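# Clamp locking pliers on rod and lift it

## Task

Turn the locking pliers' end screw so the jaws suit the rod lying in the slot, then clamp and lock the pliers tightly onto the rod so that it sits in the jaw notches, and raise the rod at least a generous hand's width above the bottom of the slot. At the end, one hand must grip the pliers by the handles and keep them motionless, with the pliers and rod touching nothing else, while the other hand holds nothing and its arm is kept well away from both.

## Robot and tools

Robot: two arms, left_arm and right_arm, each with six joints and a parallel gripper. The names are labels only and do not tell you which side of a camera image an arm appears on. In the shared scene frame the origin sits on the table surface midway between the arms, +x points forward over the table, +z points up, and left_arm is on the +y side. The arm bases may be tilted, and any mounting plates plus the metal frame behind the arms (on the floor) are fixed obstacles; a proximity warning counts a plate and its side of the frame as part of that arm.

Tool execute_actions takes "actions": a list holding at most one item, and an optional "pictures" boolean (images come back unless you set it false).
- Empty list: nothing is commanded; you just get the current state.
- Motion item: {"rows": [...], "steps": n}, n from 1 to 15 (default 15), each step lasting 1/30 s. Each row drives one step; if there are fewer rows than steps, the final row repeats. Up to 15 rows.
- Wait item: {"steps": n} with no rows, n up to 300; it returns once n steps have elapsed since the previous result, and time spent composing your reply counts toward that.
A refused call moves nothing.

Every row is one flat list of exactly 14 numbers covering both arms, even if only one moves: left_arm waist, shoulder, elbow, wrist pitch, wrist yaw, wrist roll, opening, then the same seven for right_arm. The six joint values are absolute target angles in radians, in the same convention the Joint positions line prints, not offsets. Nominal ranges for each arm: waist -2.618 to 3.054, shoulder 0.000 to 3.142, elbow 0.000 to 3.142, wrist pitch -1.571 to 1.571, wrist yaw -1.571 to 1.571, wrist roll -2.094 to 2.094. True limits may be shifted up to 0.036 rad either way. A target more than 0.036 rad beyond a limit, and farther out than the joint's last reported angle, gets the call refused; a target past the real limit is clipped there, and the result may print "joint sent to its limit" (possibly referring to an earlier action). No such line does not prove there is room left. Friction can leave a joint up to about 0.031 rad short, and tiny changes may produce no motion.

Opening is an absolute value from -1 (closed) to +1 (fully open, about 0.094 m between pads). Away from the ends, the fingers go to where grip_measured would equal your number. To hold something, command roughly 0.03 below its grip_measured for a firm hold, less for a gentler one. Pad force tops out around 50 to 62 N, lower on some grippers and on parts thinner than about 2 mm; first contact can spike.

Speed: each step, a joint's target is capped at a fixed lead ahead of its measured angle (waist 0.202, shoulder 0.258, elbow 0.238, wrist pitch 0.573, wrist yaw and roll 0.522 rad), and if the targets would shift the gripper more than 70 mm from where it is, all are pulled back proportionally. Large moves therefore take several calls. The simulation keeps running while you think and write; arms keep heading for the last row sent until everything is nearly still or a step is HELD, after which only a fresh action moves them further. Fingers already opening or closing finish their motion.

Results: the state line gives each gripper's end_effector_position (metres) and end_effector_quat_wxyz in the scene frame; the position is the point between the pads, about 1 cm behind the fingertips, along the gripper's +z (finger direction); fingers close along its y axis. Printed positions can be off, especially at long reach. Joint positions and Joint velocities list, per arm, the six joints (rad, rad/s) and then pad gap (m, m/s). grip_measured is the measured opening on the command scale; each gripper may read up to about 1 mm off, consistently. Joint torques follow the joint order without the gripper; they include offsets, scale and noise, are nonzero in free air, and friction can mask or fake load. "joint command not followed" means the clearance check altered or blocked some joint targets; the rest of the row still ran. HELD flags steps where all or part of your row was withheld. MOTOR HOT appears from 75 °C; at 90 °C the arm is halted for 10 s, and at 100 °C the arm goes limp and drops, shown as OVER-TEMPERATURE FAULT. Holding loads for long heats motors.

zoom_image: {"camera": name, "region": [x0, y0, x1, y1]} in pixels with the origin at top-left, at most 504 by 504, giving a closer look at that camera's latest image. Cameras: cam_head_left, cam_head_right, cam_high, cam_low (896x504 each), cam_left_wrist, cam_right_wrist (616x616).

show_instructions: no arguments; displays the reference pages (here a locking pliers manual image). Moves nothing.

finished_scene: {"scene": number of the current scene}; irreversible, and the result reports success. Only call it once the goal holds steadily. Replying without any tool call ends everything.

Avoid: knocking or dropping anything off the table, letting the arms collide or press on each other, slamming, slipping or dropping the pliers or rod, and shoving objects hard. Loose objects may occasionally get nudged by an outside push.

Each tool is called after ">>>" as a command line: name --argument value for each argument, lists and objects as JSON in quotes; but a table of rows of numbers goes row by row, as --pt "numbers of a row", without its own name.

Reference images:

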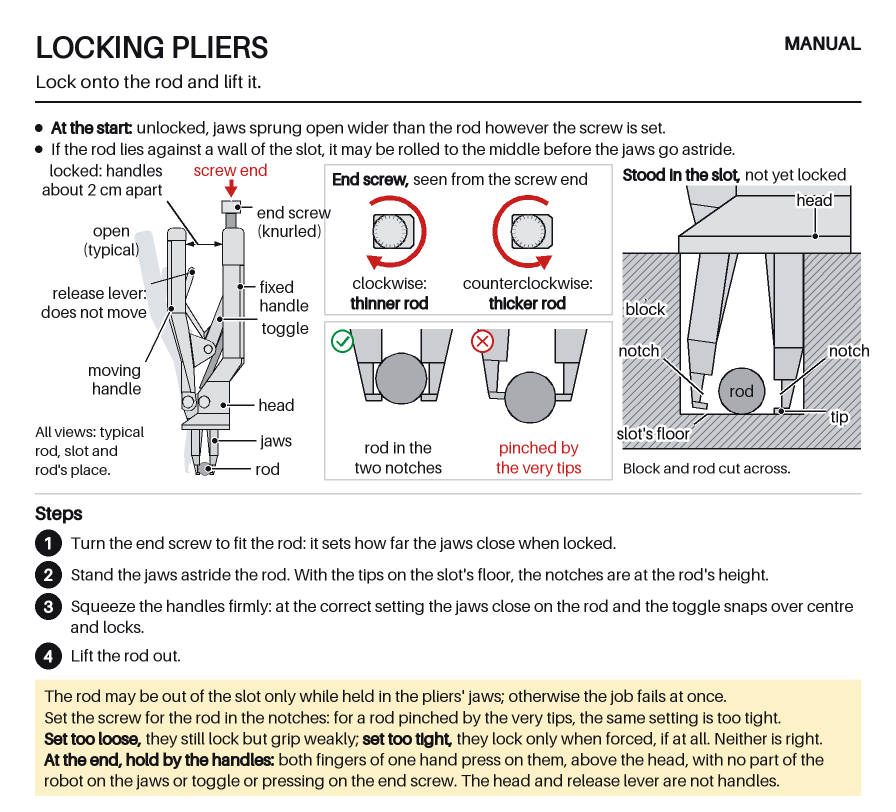

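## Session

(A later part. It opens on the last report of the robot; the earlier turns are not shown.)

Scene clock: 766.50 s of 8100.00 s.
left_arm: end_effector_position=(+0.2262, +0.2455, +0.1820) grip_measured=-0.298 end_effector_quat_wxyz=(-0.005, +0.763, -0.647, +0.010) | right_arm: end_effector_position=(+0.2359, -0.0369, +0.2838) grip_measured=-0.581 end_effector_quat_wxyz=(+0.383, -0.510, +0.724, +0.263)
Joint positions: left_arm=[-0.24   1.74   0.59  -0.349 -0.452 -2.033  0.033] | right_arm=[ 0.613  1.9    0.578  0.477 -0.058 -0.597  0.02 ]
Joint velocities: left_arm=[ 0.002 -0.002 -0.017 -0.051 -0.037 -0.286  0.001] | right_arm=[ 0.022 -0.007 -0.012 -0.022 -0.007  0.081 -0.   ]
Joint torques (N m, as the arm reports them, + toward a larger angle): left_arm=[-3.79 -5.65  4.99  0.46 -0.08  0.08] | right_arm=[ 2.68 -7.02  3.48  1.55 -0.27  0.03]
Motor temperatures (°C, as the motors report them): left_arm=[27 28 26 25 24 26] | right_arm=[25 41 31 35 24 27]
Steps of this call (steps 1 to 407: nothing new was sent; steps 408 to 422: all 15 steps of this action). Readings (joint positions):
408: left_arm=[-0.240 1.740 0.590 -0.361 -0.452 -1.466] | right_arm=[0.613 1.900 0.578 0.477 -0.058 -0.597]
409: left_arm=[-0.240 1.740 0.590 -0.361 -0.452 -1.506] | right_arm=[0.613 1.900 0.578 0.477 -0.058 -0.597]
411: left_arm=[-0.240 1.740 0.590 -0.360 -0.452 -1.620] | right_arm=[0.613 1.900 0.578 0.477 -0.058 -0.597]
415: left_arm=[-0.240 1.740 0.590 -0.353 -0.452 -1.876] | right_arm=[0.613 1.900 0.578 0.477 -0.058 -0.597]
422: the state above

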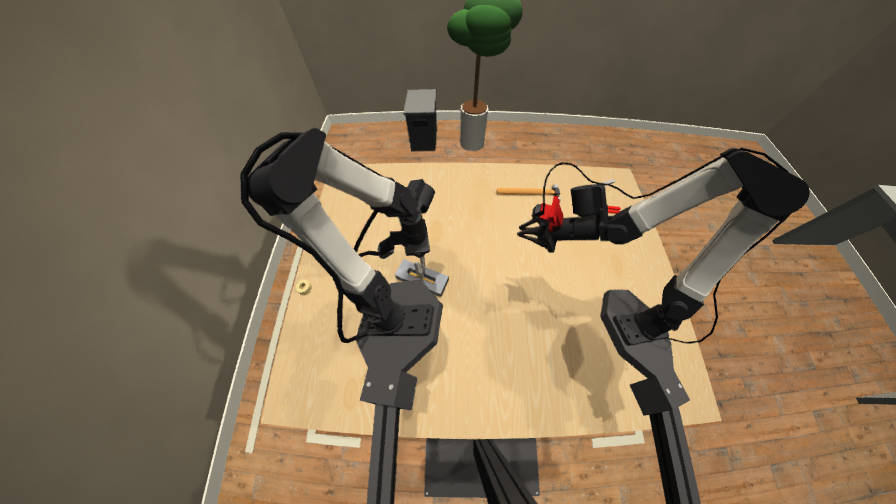

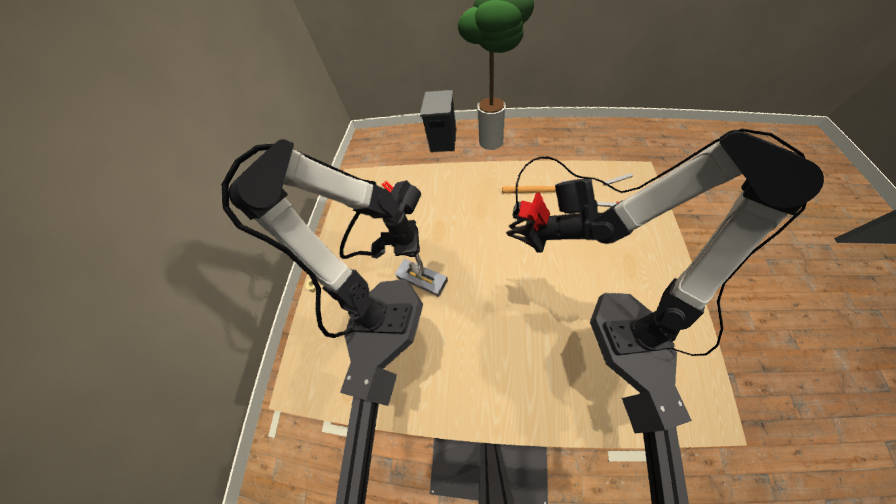

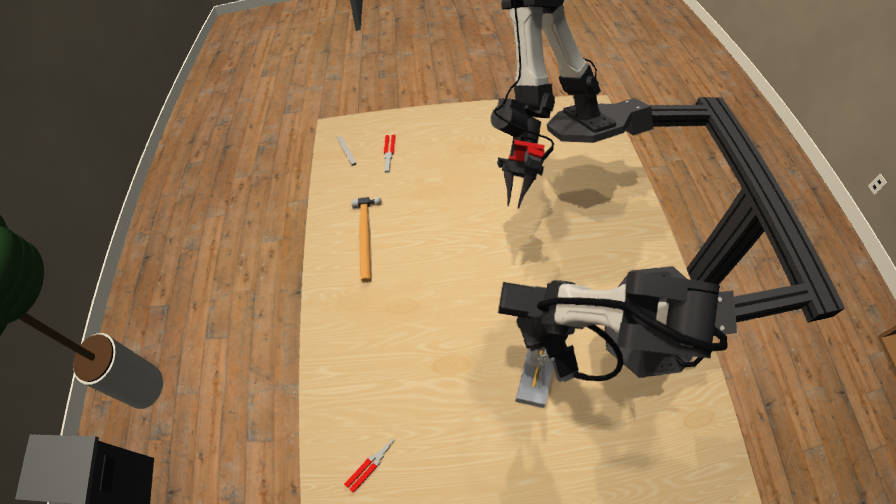

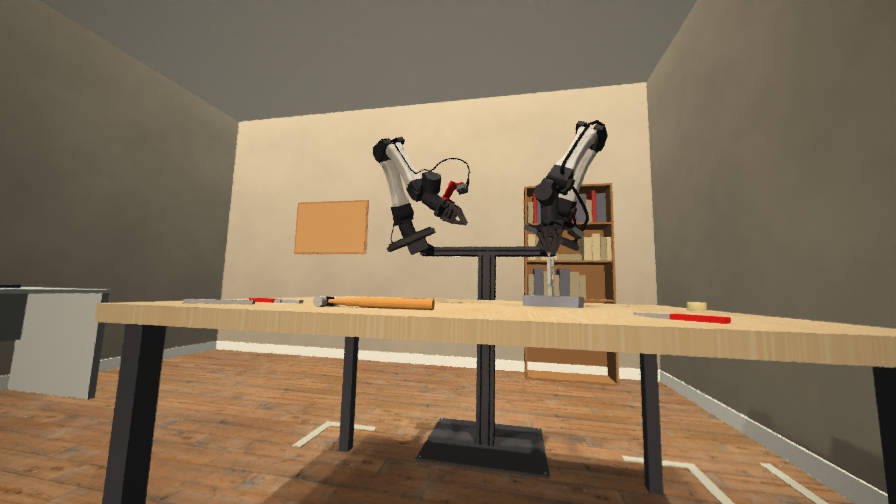

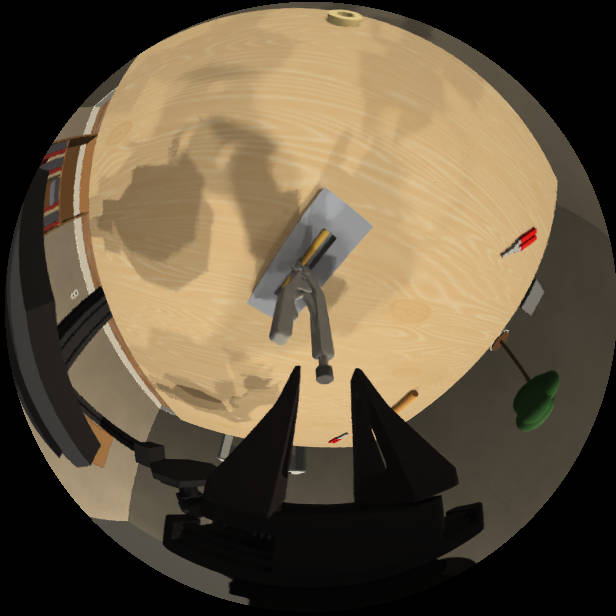

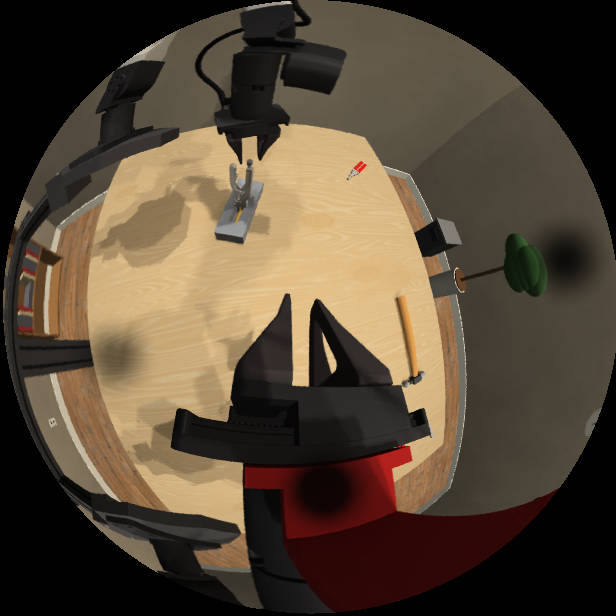

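>>> execute_actions --actions '[{"rows":[[-0.25,1.762,0.60,-0.325,-0.455,-2.06,-0.3,0.608,1.895,0.55,0.455,-0.05,-0.6,-0.58],[-0.25,1.767,0.60,-0.32,-0.455,-2.06,-0.3,0.608,1.895,0.55,0.455,-0.05,-0.6,-0.58],[-0.25,1.772,0.60,-0.315,-0.455,-2.06,-0.3,0.608,1.895,0.55,0.455,-0.05,-0.6,-0.58],[-0.25,1.777,0.60,-0.31,-0.455,-2.06,-0.3,0.608,1.895,0.55,0.455,-0.05,-0.6,-0.58],[-0.25,1.782,0.60,-0.305,-0.455,-2.06,-0.3,0.608,1.895,0.55,0.455,-0.05,-0.6,-0.58],[-0.25,1.787,0.60,-0.30,-0.455,-2.06,-0.3,0.608,1.895,0.55,0.455,-0.05,-0.6,-0.58],[-0.25,1.792,0.60,-0.295,-0.455,-2.06,-0.3,0.608,1.895,0.55,0.455,-0.05,-0.6,-0.58],[-0.25,1.797,0.60,-0.29,-0.455,-2.06,-0.3,0.608,1.895,0.55,0.455,-0.05,-0.6,-0.58]],"steps":15}]'

>>> zoom_image --camera "cam_left_wrist" --region '[250, 280, 410, 440]'

>>> zoom_image --camera "cam_right_wrist" --region '[210, 130, 290, 210]'

Scene clock: 781.17 s of 8100.00 s.
left_arm: end_effector_position=(+0.2270, +0.2414, +0.1743) grip_measured=-0.298 end_effector_quat_wxyz=(-0.005, +0.773, -0.634, +0.010) | right_arm: end_effector_position=(+0.2359, -0.0369, +0.2838) grip_measured=-0.581 end_effector_quat_wxyz=(+0.383, -0.510, +0.724, +0.263)
Joint positions: left_arm=[-0.24   1.782  0.59  -0.307 -0.452 -2.066  0.033] | right_arm=[ 0.613  1.9    0.578  0.477 -0.058 -0.597  0.02 ]
Joint velocities: left_arm=[ 0.017 -0.017  0.002  0.022 -0.037 -0.022  0.001] | right_arm=[-0.017  0.007  0.002 -0.022  0.022 -0.066  0.001]
Joint torques (N m, as the arm reports them, + toward a larger angle): left_arm=[-3.86 -5.86  4.78  0.43 -0.08  0.15] | right_arm=[ 2.85 -7.01  3.31  1.58 -0.21  0.05]
Motor temperatures (°C, as the motors report them): left_arm=[27 28 26 25 24 26] | right_arm=[25 41 31 35 24 27]
Steps of this call (steps 1 to 30: the robot went on to your last target; steps 31 to 425: nothing new was sent; steps 426 to 440: all 15 steps of this action). Readings (joint positions):
426: left_arm=[-0.240 1.740 0.590 -0.348 -0.452 -2.073] | right_arm=[0.613 1.900 0.578 0.477 -0.058 -0.597]
427: left_arm=[-0.240 1.741 0.590 -0.345 -0.452 -2.071] | right_arm=[0.613 1.900 0.578 0.477 -0.058 -0.597]
429: left_arm=[-0.240 1.749 0.590 -0.337 -0.452 -2.069] | right_arm=[0.613 1.900 0.578 0.477 -0.058 -0.597]
433: left_arm=[-0.240 1.772 0.590 -0.322 -0.452 -2.067] | right_arm=[0.613 1.900 0.578 0.477 -0.058 -0.597]
440: the state above

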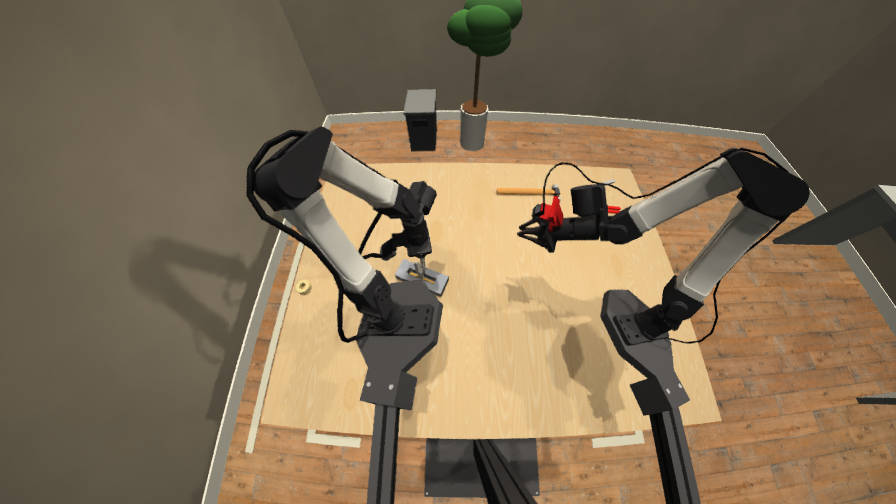

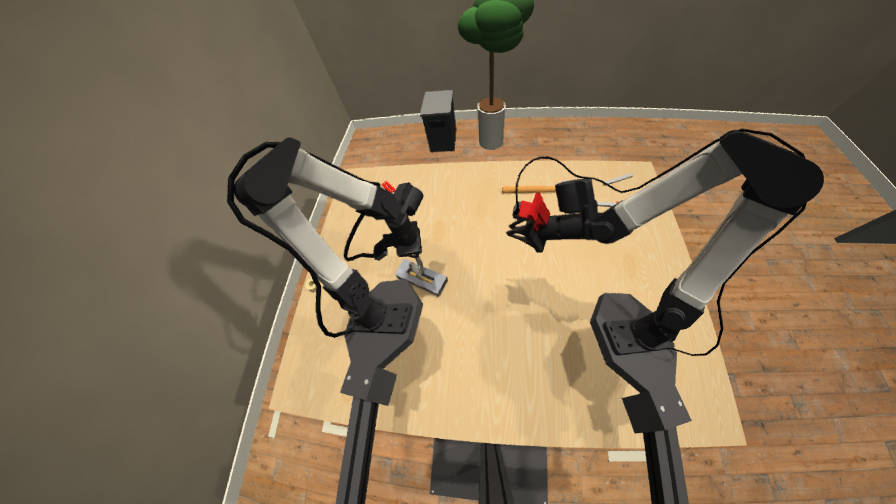

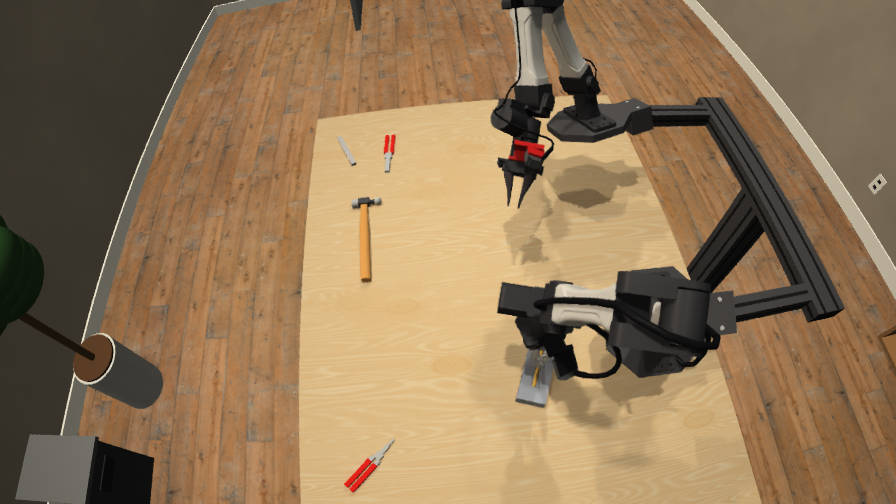

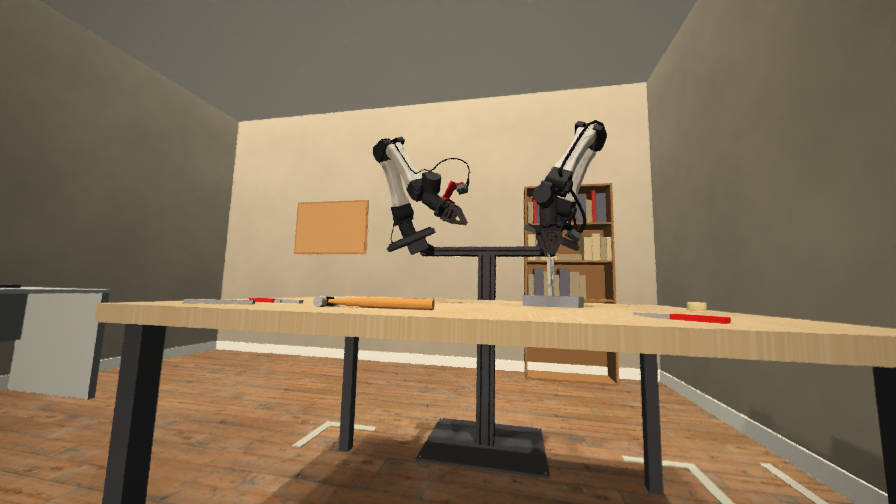

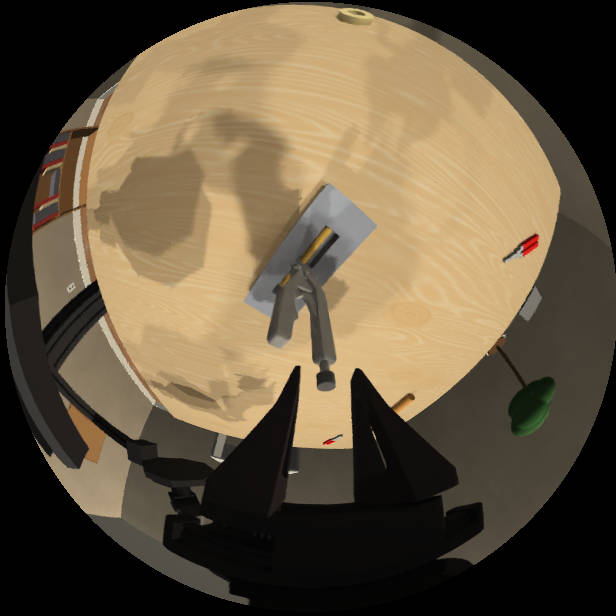

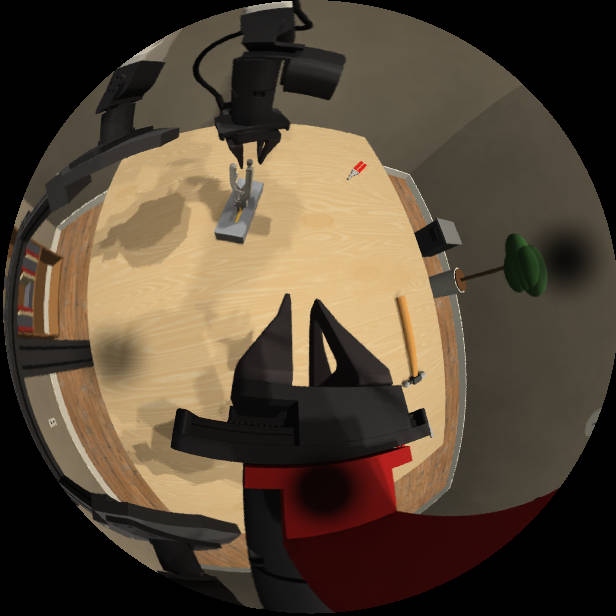

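Region (250, 280, 410, 440) of cam_left_wrist's 616x616 image, scaled by 3.150, with more detail than that image has.

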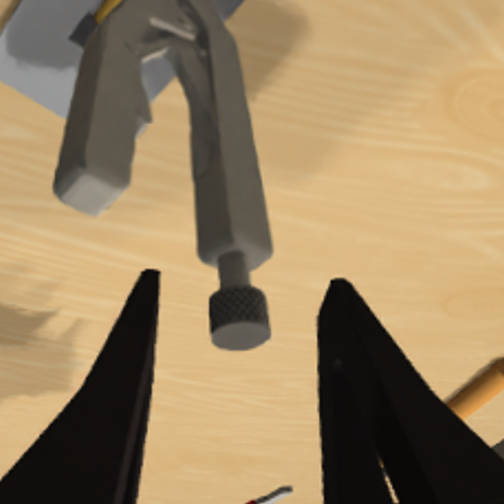

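Region (210, 130, 290, 210) of cam_right_wrist's 616x616 image, scaled by 6.300, with more detail than that image has.

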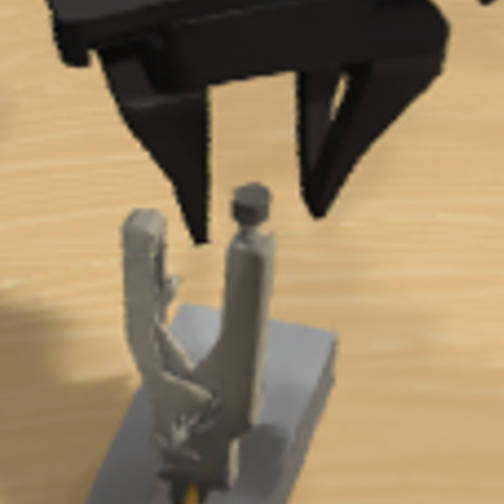

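>>> execute_actions --actions '[{"rows":[[-0.25,1.797,0.60,-0.29,-0.455,-2.06,-0.4,0.608,1.895,0.55,0.455,-0.05,-0.6,-0.58],[-0.25,1.797,0.60,-0.29,-0.455,-2.06,-0.5,0.608,1.895,0.55,0.455,-0.05,-0.6,-0.58],[-0.25,1.797,0.60,-0.29,-0.455,-2.06,-0.6,0.608,1.895,0.55,0.455,-0.05,-0.6,-0.58],[-0.25,1.797,0.60,-0.29,-0.455,-2.06,-0.66,0.608,1.895,0.55,0.455,-0.05,-0.6,-0.58],[-0.25,1.797,0.60,-0.29,-0.455,-2.06,-0.69,0.608,1.895,0.55,0.455,-0.05,-0.6,-0.58],[-0.25,1.797,0.60,-0.29,-0.455,-2.06,-0.71,0.608,1.895,0.55,0.455,-0.05,-0.6,-0.58],[-0.25,1.797,0.60,-0.29,-0.455,-2.06,-0.72,0.608,1.895,0.55,0.455,-0.05,-0.6,-0.58],[-0.25,1.797,0.60,-0.29,-0.455,-2.06,-0.73,0.608,1.895,0.55,0.455,-0.05,-0.6,-0.58],[-0.25,1.797,0.60,-0.29,-0.455,-2.06,-0.74,0.608,1.895,0.55,0.455,-0.05,-0.6,-0.58],[-0.25,1.797,0.60,-0.29,-0.455,-2.06,-0.75,0.608,1.895,0.55,0.455,-0.05,-0.6,-0.58],[-0.25,1.797,0.60,-0.29,-0.455,-2.06,-0.76,0.608,1.895,0.55,0.455,-0.05,-0.6,-0.58],[-0.25,1.797,0.60,-0.29,-0.455,-2.06,-0.77,0.608,1.895,0.55,0.455,-0.05,-0.6,-0.58]],"steps":15}]' --pictures false

>>> execute_actions --actions '[]' --pictures false

Scene clock: 789.50 s of 8100.00 s.
left_arm: end_effector_position=(+0.2278, +0.2411, +0.1744) grip_measured=-0.763 end_effector_quat_wxyz=(-0.006, +0.774, -0.633, +0.012) | right_arm: end_effector_position=(+0.2359, -0.0369, +0.2838) grip_measured=-0.581 end_effector_quat_wxyz=(+0.383, -0.510, +0.724, +0.263)
Joint positions: left_arm=[-0.24   1.782  0.59  -0.303 -0.452 -2.066  0.011] | right_arm=[ 0.613  1.9    0.578  0.477 -0.058 -0.597  0.02 ]
Joint velocities: left_arm=[-0.007  0.012 -0.012  0.037 -0.037 -0.007 -0.001] | right_arm=[-0.007  0.007  0.007  0.081 -0.051  0.037 -0.001]
Joint torques (N m, as the arm reports them, + toward a larger angle): left_arm=[-3.88 -5.87  4.78  0.47 -0.08  0.16] | right_arm=[ 2.74 -7.26  3.38  1.6  -0.25  0.04]
Motor temperatures (°C, as the motors report them): left_arm=[27 28 26 25 24 26] | right_arm=[25 41 31 35 24 27]
Steps of this call (steps 1 to 15: the robot went on to your last target; steps 16 to 235: nothing new was sent; steps 236 to 250: all 15 steps of this action). Readings (joint positions):
236: left_arm=[-0.240 1.782 0.590 -0.303 -0.452 -2.066] | right_arm=[0.613 1.900 0.578 0.477 -0.058 -0.597]
237: left_arm=[-0.240 1.782 0.590 -0.303 -0.452 -2.066] | right_arm=[0.613 1.900 0.578 0.477 -0.058 -0.597]
239: left_arm=[-0.240 1.782 0.590 -0.303 -0.452 -2.066] | right_arm=[0.613 1.900 0.578 0.477 -0.058 -0.597]
243: left_arm=[-0.240 1.782 0.590 -0.303 -0.452 -2.066] | right_arm=[0.613 1.900 0.578 0.477 -0.058 -0.597]
250: the state above

Scene clock: 789.50 s of 8100.00 s.
left_arm: end_effector_position=(+0.2278, +0.2411, +0.1744) grip_measured=-0.763 end_effector_quat_wxyz=(-0.006, +0.774, -0.633, +0.012) | right_arm: end_effector_position=(+0.2359, -0.0369, +0.2838) grip_measured=-0.581 end_effector_quat_wxyz=(+0.383, -0.510, +0.724, +0.263)
Joint positions: left_arm=[-0.24   1.782  0.59  -0.303 -0.452 -2.066  0.011] | right_arm=[ 0.613  1.9    0.578  0.477 -0.058 -0.597  0.02 ]
Joint velocities: left_arm=[-0.007  0.012 -0.012  0.037 -0.037 -0.007 -0.001] | right_arm=[-0.007  0.007  0.007  0.081 -0.051  0.037 -0.001]
Joint torques (N m, as the arm reports them, + toward a larger angle): left_arm=[-3.88 -5.87  4.78  0.47 -0.08  0.16] | right_arm=[ 2.74 -7.26  3.38  1.6  -0.25  0.04]
Motor temperatures (°C, as the motors report them): left_arm=[27 28 26 25 24 26] | right_arm=[25 41 31 35 24 27]

Grip and start turning.

>>> execute_actions --actions '[{"rows":[[-0.25,1.797,0.60,-0.29,-0.455,-2.06,-0.795,0.608,1.895,0.55,0.455,-0.05,-0.6,-0.58],[-0.25,1.797,0.60,-0.29,-0.455,-2.06,-0.795,0.608,1.895,0.55,0.455,-0.05,-0.6,-0.58],[-0.25,1.797,0.60,-0.29,-0.455,-2.06,-0.795,0.608,1.895,0.55,0.455,-0.05,-0.6,-0.58],[-0.25,1.797,0.60,-0.29,-0.455,-2.0,-0.795,0.608,1.895,0.55,0.455,-0.05,-0.6,-0.58],[-0.25,1.797,0.60,-0.29,-0.455,-1.9,-0.795,0.608,1.895,0.55,0.455,-0.05,-0.6,-0.58],[-0.25,1.797,0.60,-0.29,-0.455,-1.8,-0.795,0.608,1.895,0.55,0.455,-0.05,-0.6,-0.58],[-0.25,1.797,0.60,-0.29,-0.455,-1.7,-0.795,0.608,1.895,0.55,0.455,-0.05,-0.6,-0.58],[-0.25,1.797,0.60,-0.29,-0.455,-1.6,-0.795,0.608,1.895,0.55,0.455,-0.05,-0.6,-0.58],[-0.25,1.797,0.60,-0.29,-0.455,-1.5,-0.795,0.608,1.895,0.55,0.455,-0.05,-0.6,-0.58],[-0.25,1.797,0.60,-0.29,-0.455,-1.4,-0.795,0.608,1.895,0.55,0.455,-0.05,-0.6,-0.58],[-0.25,1.797,0.60,-0.29,-0.455,-1.3,-0.795,0.608,1.895,0.55,0.455,-0.05,-0.6,-0.58],[-0.25,1.797,0.60,-0.29,-0.455,-1.2,-0.795,0.608,1.895,0.55,0.455,-0.05,-0.6,-0.58],[-0.25,1.797,0.60,-0.29,-0.455,-1.0,-0.795,0.608,1.895,0.55,0.455,-0.05,-0.6,-0.58]],"steps":15}]' --pictures false

>>> execute_actions --actions '[{"steps":20}]'

Scene clock: 801.90 s of 8100.00 s.
left_arm: end_effector_position=(+0.2277, +0.2410, +0.1744) grip_measured=-0.781 end_effector_quat_wxyz=(+0.009, -0.488, +0.873, -0.009) | right_arm: end_effector_position=(+0.2359, -0.0369, +0.2838) grip_measured=-0.581 end_effector_quat_wxyz=(+0.383, -0.510, +0.724, +0.263)
Joint positions: left_arm=[-0.24   1.782  0.59  -0.304 -0.451 -1.315  0.01 ] | right_arm=[ 0.613  1.9    0.578  0.477 -0.058 -0.597  0.02 ]
Joint velocities: left_arm=[ 0.002 -0.017 -0.002  0.066  0.037  1.956 -0.001] | right_arm=[-0.012 -0.002 -0.002 -0.022 -0.007 -0.022  0.   ]
Joint torques (N m, as the arm reports them, + toward a larger angle): left_arm=[-3.91 -6.    4.89  0.56 -0.09  0.23] | right_arm=[ 2.71 -7.14  3.45  1.63 -0.25  0.07]
Motor temperatures (°C, as the motors report them): left_arm=[27 28 26 25 24 26] | right_arm=[25 41 31 35 24 27]
Steps of this call (steps 1 to 15: the robot went on to your last target; steps 16 to 357: nothing new was sent; steps 358 to 372: all 15 steps of this action). Readings (joint positions):
358: left_arm=[-0.240 1.782 0.590 -0.303 -0.452 -2.066] | right_arm=[0.613 1.900 0.578 0.477 -0.058 -0.597]
359: left_arm=[-0.240 1.782 0.590 -0.303 -0.452 -2.066] | right_arm=[0.613 1.900 0.578 0.477 -0.058 -0.597]
361: left_arm=[-0.240 1.782 0.590 -0.303 -0.452 -2.057] | right_arm=[0.613 1.900 0.578 0.477 -0.058 -0.597]
365: left_arm=[-0.240 1.782 0.590 -0.303 -0.452 -1.879] | right_arm=[0.613 1.900 0.578 0.477 -0.058 -0.597]
372: the state above

Scene clock: 802.57 s of 8100.00 s.
left_arm: end_effector_position=(+0.2273, +0.2408, +0.1744) grip_measured=-0.782 end_effector_quat_wxyz=(+0.010, -0.357, +0.934, -0.008) | right_arm: end_effector_position=(+0.2359, -0.0369, +0.2838) grip_measured=-0.581 end_effector_quat_wxyz=(+0.383, -0.510, +0.724, +0.263)
Joint positions: left_arm=[-0.24   1.782  0.59  -0.305 -0.449 -1.026  0.01 ] | right_arm=[ 0.613  1.9    0.578  0.477 -0.058 -0.597  0.02 ]
Joint velocities: left_arm=[-0.002  0.002 -0.002  0.066 -0.051  0.051  0.   ] | right_arm=[-0.017  0.007 -0.017  0.022 -0.007  0.007 -0.   ]
Joint torques (N m, as the arm reports them, + toward a larger angle): left_arm=[-3.87 -5.97  4.86  0.57 -0.12  0.33] | right_arm=[ 2.78 -7.05  3.25  1.6  -0.24  0.07]
Motor temperatures (°C, as the motors report them): left_arm=[27 28 26 25 24 26] | right_arm=[25 41 31 35 24 27]
Steps of this call (steps 1 to 20: the robot went on to your last target). Readings (joint positions):
1: left_arm=[-0.240 1.782 0.590 -0.304 -0.451 -1.256] | right_arm=[0.613 1.900 0.578 0.477 -0.058 -0.597]
2: left_arm=[-0.240 1.782 0.590 -0.304 -0.451 -1.208] | right_arm=[0.613 1.900 0.578 0.477 -0.058 -0.597]
4: left_arm=[-0.240 1.782 0.590 -0.304 -0.450 -1.140] | right_arm=[0.613 1.900 0.578 0.477 -0.058 -0.597]
8: left_arm=[-0.240 1.782 0.590 -0.305 -0.450 -1.071] | right_arm=[0.613 1.900 0.578 0.477 -0.058 -0.597]
20: the state above

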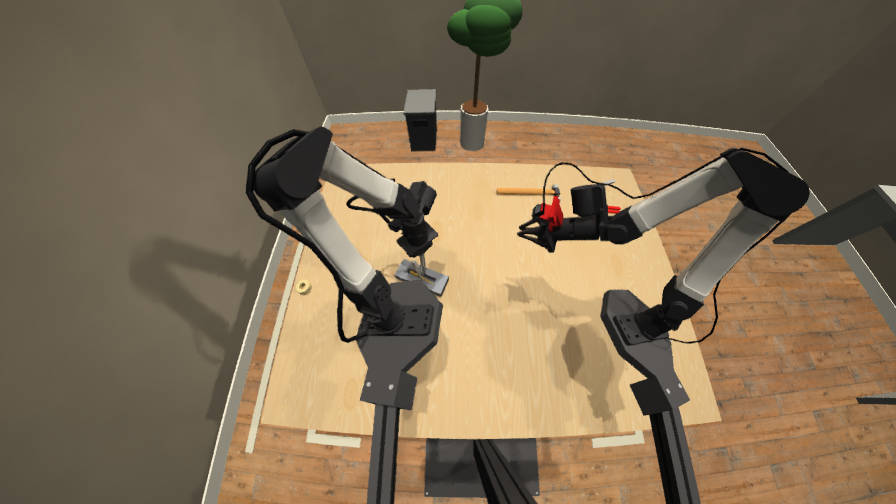

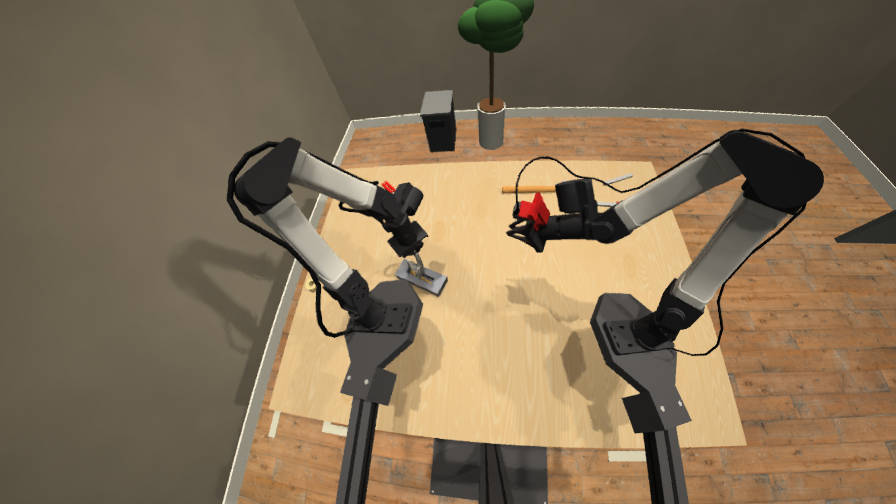

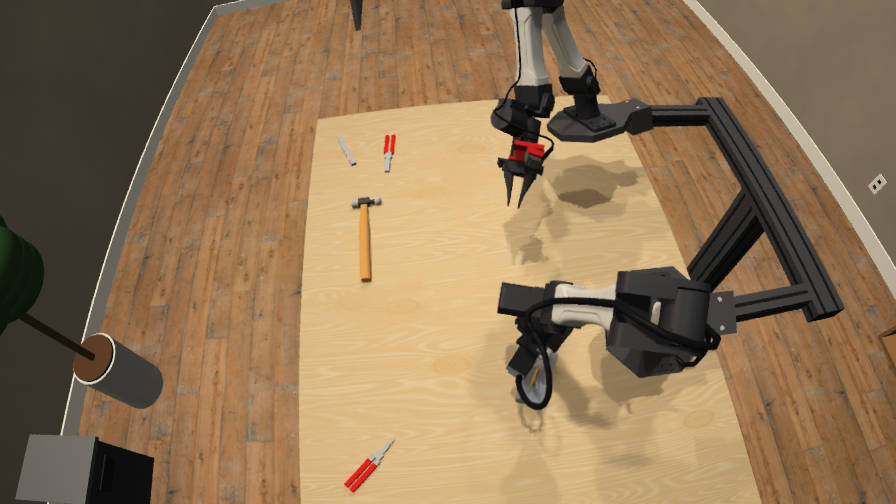

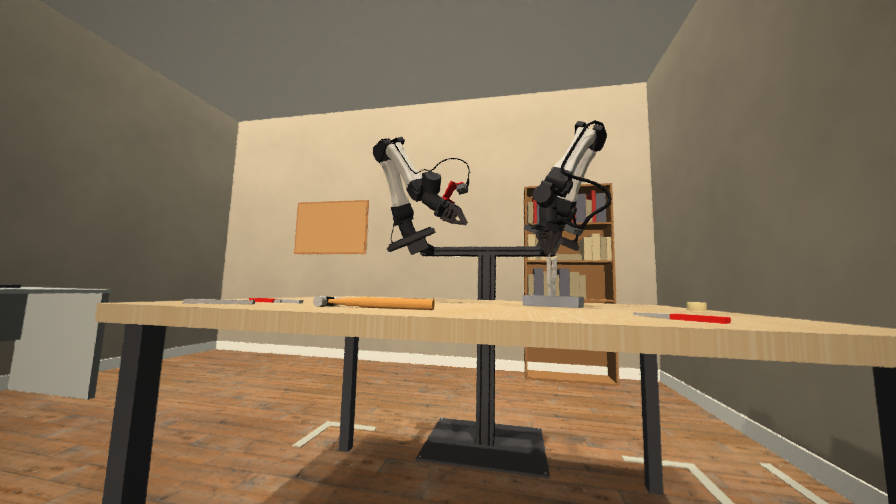

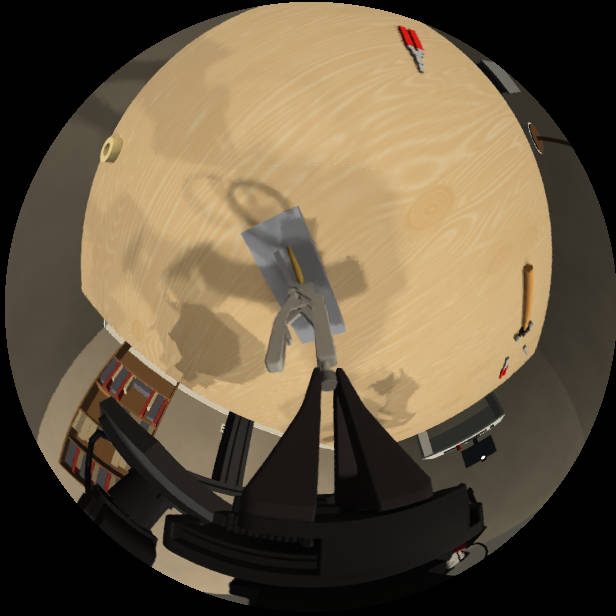

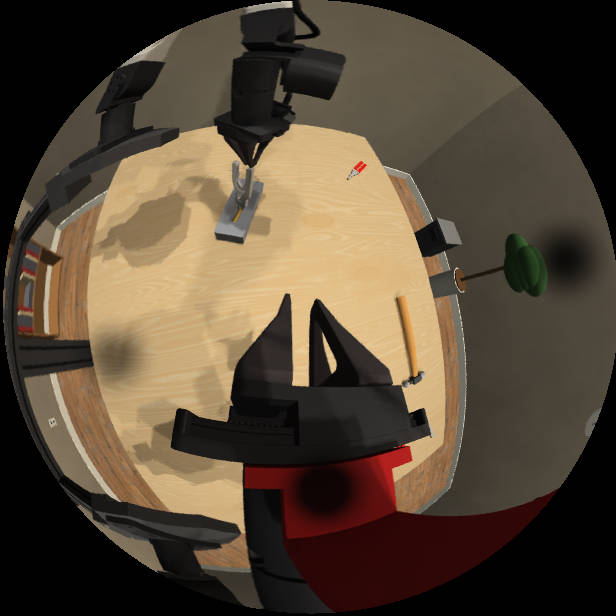

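>>> zoom_image --camera "cam_left_wrist" --region '[240, 230, 400, 410]'

>>> zoom_image --camera "cam_right_wrist" --region '[200, 150, 290, 250]'

Region (240, 230, 400, 410) of cam_left_wrist's 616x616 image, scaled by 2.800, with more detail than that image has.

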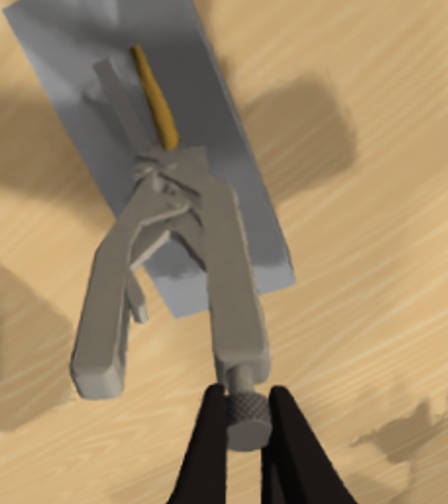

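Region (200, 150, 290, 250) of cam_right_wrist's 616x616 image, scaled by 5.040, with more detail than that image has; it fills the left 454 columns of this view, and the rest is white.

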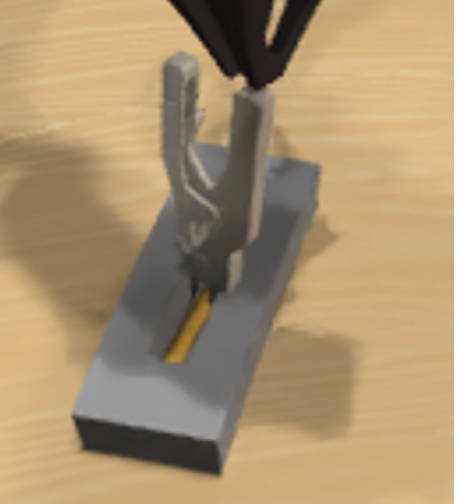

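>>> execute_actions --actions '[{"rows":[[-0.25,1.797,0.60,-0.29,-0.455,-1.0,-0.815,0.608,1.895,0.55,0.455,-0.05,-0.6,-0.58],[-0.25,1.797,0.60,-0.29,-0.455,-1.0,-0.815,0.608,1.895,0.55,0.455,-0.05,-0.6,-0.58],[-0.25,1.797,0.60,-0.29,-0.455,-0.9,-0.815,0.608,1.895,0.55,0.455,-0.05,-0.6,-0.58],[-0.25,1.797,0.60,-0.29,-0.455,-0.8,-0.815,0.608,1.895,0.55,0.455,-0.05,-0.6,-0.58],[-0.25,1.797,0.60,-0.29,-0.455,-0.7,-0.815,0.608,1.895,0.55,0.455,-0.05,-0.6,-0.58],[-0.25,1.797,0.60,-0.29,-0.455,-0.6,-0.815,0.608,1.895,0.55,0.455,-0.05,-0.6,-0.58],[-0.25,1.797,0.60,-0.29,-0.455,-0.5,-0.815,0.608,1.895,0.55,0.455,-0.05,-0.6,-0.58]],"steps":15}]' --pictures false

>>> execute_actions --actions '[{"steps":20}]' --pictures false

Scene clock: 813.40 s of 8100.00 s.
left_arm: end_effector_position=(+0.2266, +0.2394, +0.1741) grip_measured=-0.794 end_effector_quat_wxyz=(+0.009, -0.138, +0.990, -0.009) | right_arm: end_effector_position=(+0.2359, -0.0369, +0.2838) grip_measured=-0.581 end_effector_quat_wxyz=(+0.383, -0.510, +0.724, +0.263)
Joint positions: left_arm=[-0.24   1.783  0.59  -0.305 -0.441 -0.575  0.01 ] | right_arm=[ 0.613  1.9    0.578  0.477 -0.058 -0.597  0.02 ]
Joint velocities: left_arm=[-0.012 -0.012 -0.007 -0.007  0.007  0.286  0.001] | right_arm=[-0.012 -0.002  0.007 -0.037  0.081  0.007 -0.001]
Joint torques (N m, as the arm reports them, + toward a larger angle): left_arm=[-3.95 -6.15  4.88  0.6  -0.18  0.35] | right_arm=[ 2.9  -7.14  3.48  1.57 -0.3   0.04]
Motor temperatures (°C, as the motors report them): left_arm=[27 28 26 25 24 26] | right_arm=[25 41 31 35 24 27]
Steps of this call (steps 1 to 15: the robot went on to your last target; steps 16 to 310: nothing new was sent; steps 311 to 325: all 15 steps of this action). Readings (joint positions):
311: left_arm=[-0.240 1.782 0.590 -0.305 -0.449 -1.023] | right_arm=[0.613 1.900 0.578 0.477 -0.058 -0.597]
312: left_arm=[-0.240 1.782 0.590 -0.305 -0.448 -1.023] | right_arm=[0.613 1.900 0.578 0.477 -0.058 -0.597]
314: left_arm=[-0.240 1.782 0.590 -0.305 -0.447 -0.977] | right_arm=[0.613 1.900 0.578 0.477 -0.058 -0.597]
318: left_arm=[-0.240 1.783 0.590 -0.305 -0.444 -0.754] | right_arm=[0.613 1.900 0.578 0.477 -0.058 -0.597]
325: the state above

Scene clock: 814.07 s of 8100.00 s.
left_arm: end_effector_position=(+0.2266, +0.2393, +0.1741) grip_measured=-0.794 end_effector_quat_wxyz=(+0.009, -0.116, +0.993, -0.009) | right_arm: end_effector_position=(+0.2359, -0.0369, +0.2838) grip_measured=-0.581 end_effector_quat_wxyz=(+0.383, -0.510, +0.724, +0.263)
Joint positions: left_arm=[-0.24   1.783  0.59  -0.305 -0.44  -0.53   0.01 ] | right_arm=[ 0.613  1.9    0.578  0.477 -0.058 -0.597  0.02 ]
Joint velocities: left_arm=[-0.007 -0.002 -0.022  0.022  0.037 -0.022 -0.001] | right_arm=[-0.002 -0.012 -0.007 -0.022 -0.095 -0.066 -0.   ]
Joint torques (N m, as the arm reports them, + toward a larger angle): left_arm=[-3.88 -6.11  4.88  0.6  -0.19  0.39] | right_arm=[ 2.76 -7.01  3.37  1.61 -0.25  0.04]
Motor temperatures (°C, as the motors report them): left_arm=[27 28 26 25 24 26] | right_arm=[25 41 31 35 24 27]
Steps of this call (steps 1 to 20: the robot went on to your last target). Readings (joint positions):
1: left_arm=[-0.240 1.783 0.590 -0.305 -0.440 -0.566] | right_arm=[0.613 1.900 0.578 0.477 -0.058 -0.597]
2: left_arm=[-0.240 1.783 0.590 -0.305 -0.440 -0.559] | right_arm=[0.613 1.900 0.578 0.477 -0.058 -0.597]
4: left_arm=[-0.240 1.783 0.590 -0.305 -0.440 -0.548] | right_arm=[0.613 1.900 0.578 0.477 -0.058 -0.597]
8: left_arm=[-0.240 1.783 0.590 -0.305 -0.440 -0.537] | right_arm=[0.613 1.900 0.578 0.477 -0.058 -0.597]
20: the state above

>>> execute_actions --actions '[{"rows":[[-0.25,1.797,0.60,-0.29,-0.455,-0.6,-0.815,0.608,1.895,0.55,0.455,-0.05,-0.6,-0.58],[-0.25,1.797,0.60,-0.29,-0.455,-0.68,-0.815,0.608,1.895,0.55,0.455,-0.05,-0.6,-0.58],[-0.25,1.797,0.60,-0.29,-0.455,-0.75,-0.815,0.608,1.895,0.55,0.455,-0.05,-0.6,-0.58]],"steps":15}]'

>>> zoom_image --camera "cam_left_wrist" --region '[220, 230, 400, 410]'

>>> zoom_image --camera "cam_right_wrist" --region '[200, 150, 290, 250]'

Scene clock: 822.73 s of 8100.00 s.
left_arm: end_effector_position=(+0.2264, +0.2392, +0.1741) grip_measured=-0.794 end_effector_quat_wxyz=(+0.008, -0.218, +0.976, -0.010) | right_arm: end_effector_position=(+0.2359, -0.0369, +0.2838) grip_measured=-0.581 end_effector_quat_wxyz=(+0.383, -0.510, +0.724, +0.263)
Joint positions: left_arm=[-0.24   1.783  0.59  -0.306 -0.439 -0.737  0.01 ] | right_arm=[ 0.613  1.9    0.578  0.477 -0.058 -0.597  0.02 ]
Joint velocities: left_arm=[-0.002 -0.002 -0.007  0.022  0.081 -0.066 -0.   ] | right_arm=[-0.012 -0.012  0.007 -0.037 -0.022 -0.037  0.001]
Joint torques (N m, as the arm reports them, + toward a larger angle): left_arm=[-3.99 -6.11  4.86  0.59 -0.2   0.04] | right_arm=[ 2.89 -7.03  3.43  1.58 -0.26  0.06]
Motor temperatures (°C, as the motors report them): left_arm=[27 28 26 25 24 26] | right_arm=[25 41 31 35 24 27]
Steps of this call (steps 1 to 15: the robot went on to your last target; steps 16 to 245: nothing new was sent; steps 246 to 260: all 15 steps of this action). Readings (joint positions):
246: left_arm=[-0.240 1.783 0.590 -0.305 -0.440 -0.542] | right_arm=[0.613 1.900 0.578 0.477 -0.058 -0.597]
247: left_arm=[-0.240 1.783 0.590 -0.306 -0.439 -0.568] | right_arm=[0.613 1.900 0.578 0.477 -0.058 -0.597]
249: left_arm=[-0.240 1.783 0.590 -0.306 -0.439 -0.634] | right_arm=[0.613 1.900 0.578 0.477 -0.058 -0.597]
253: left_arm=[-0.240 1.783 0.590 -0.306 -0.439 -0.704] | right_arm=[0.613 1.900 0.578 0.477 -0.058 -0.597]
260: the state above

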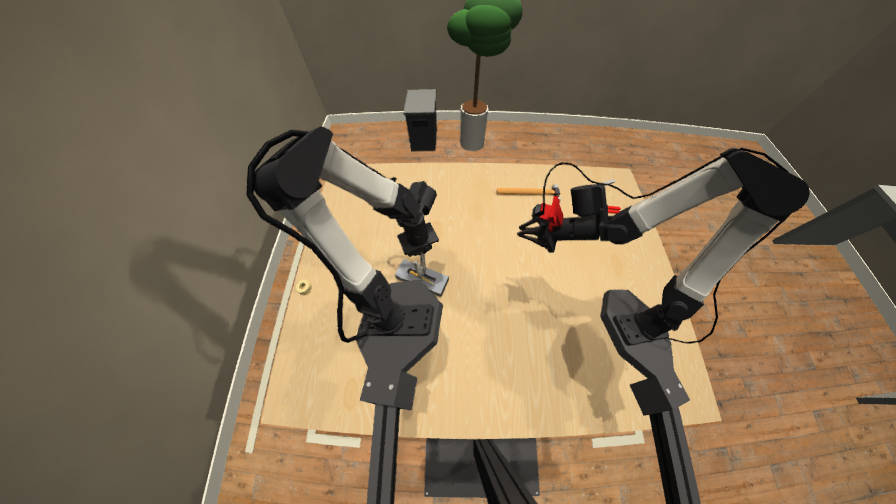

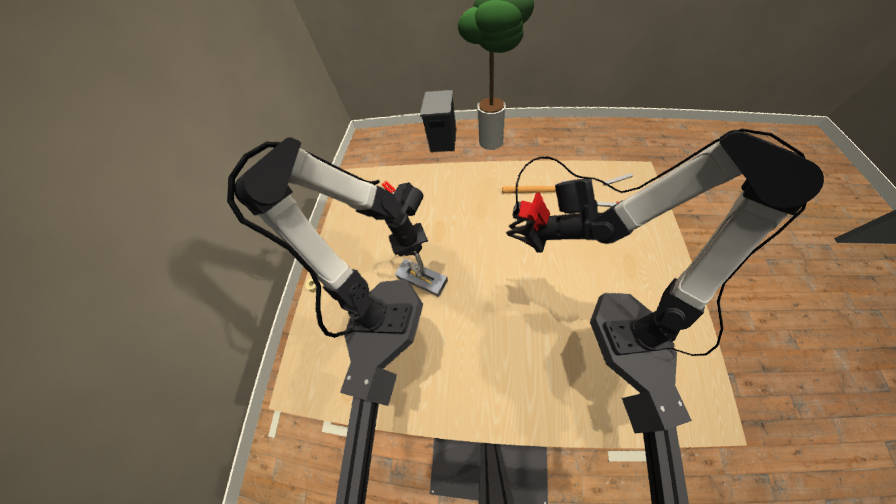

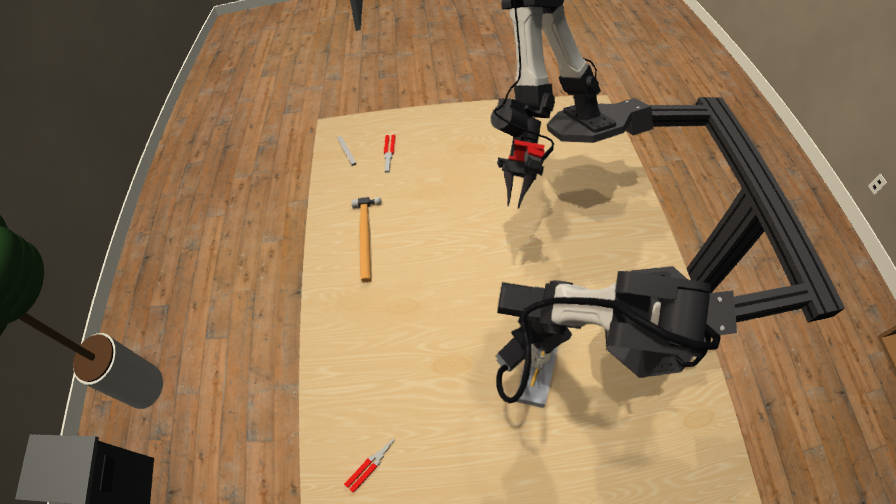

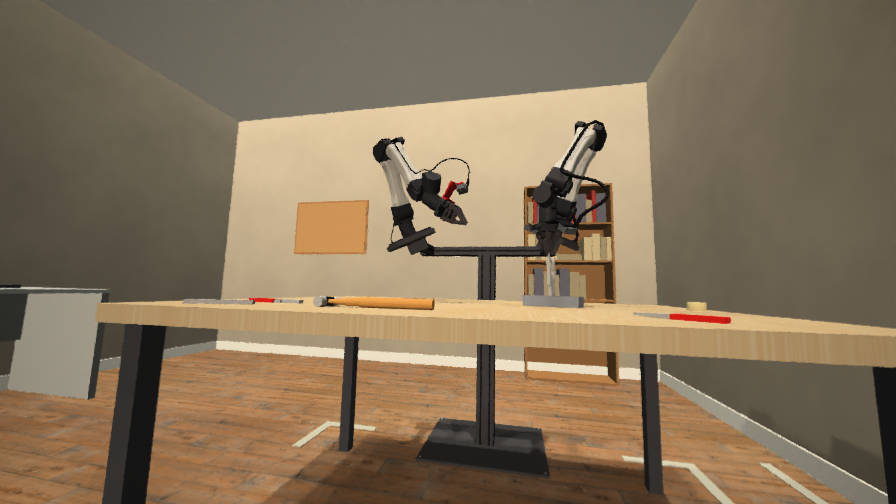

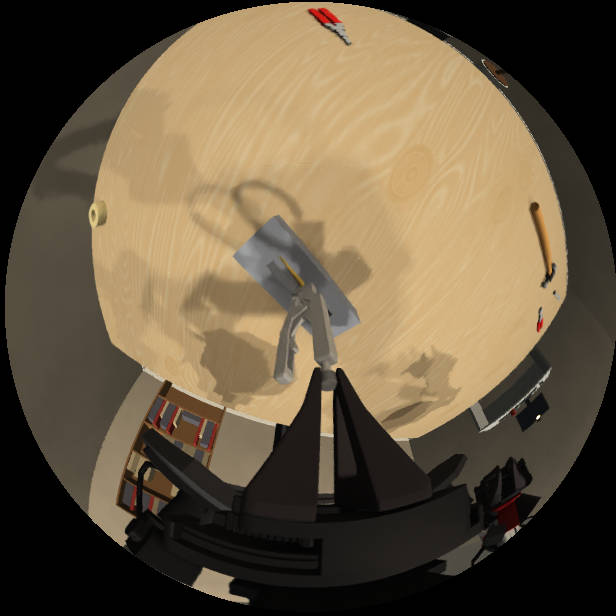

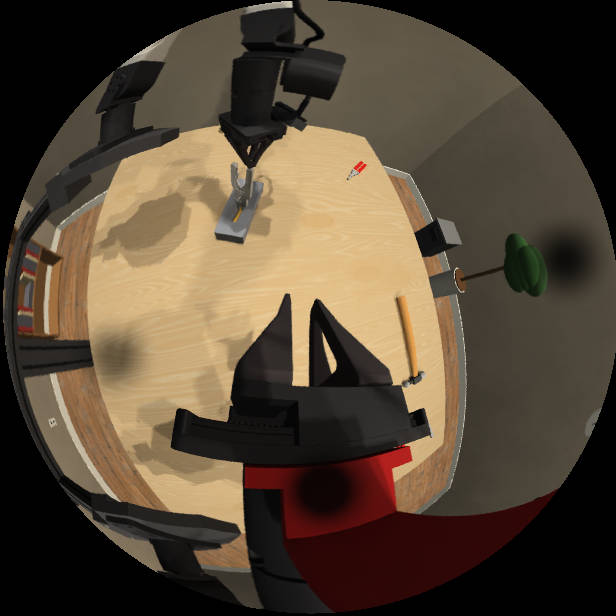

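Region (220, 230, 400, 410) of cam_left_wrist's 616x616 image, scaled by 2.800, with more detail than that image has.

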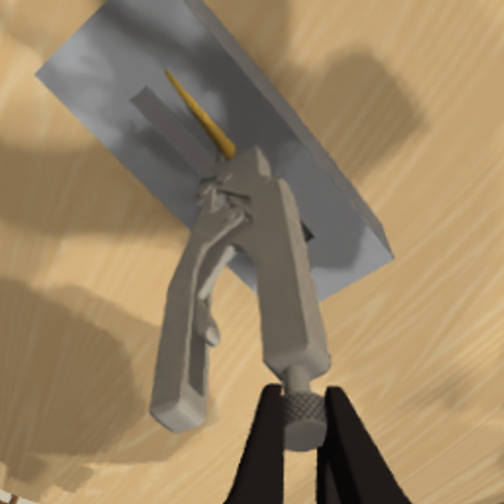

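Region (200, 150, 290, 250) of cam_right_wrist's 616x616 image, scaled by 5.040, with more detail than that image has; it fills the left 454 columns of this view, and the rest is white.

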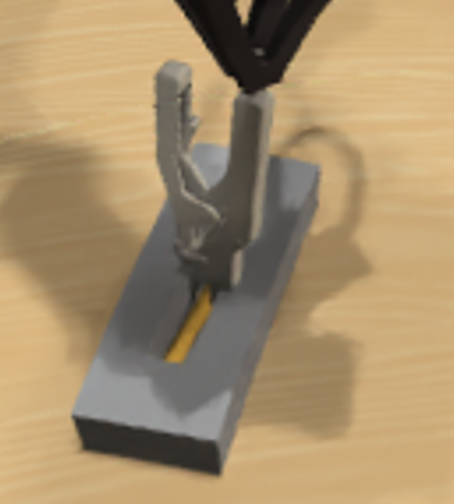

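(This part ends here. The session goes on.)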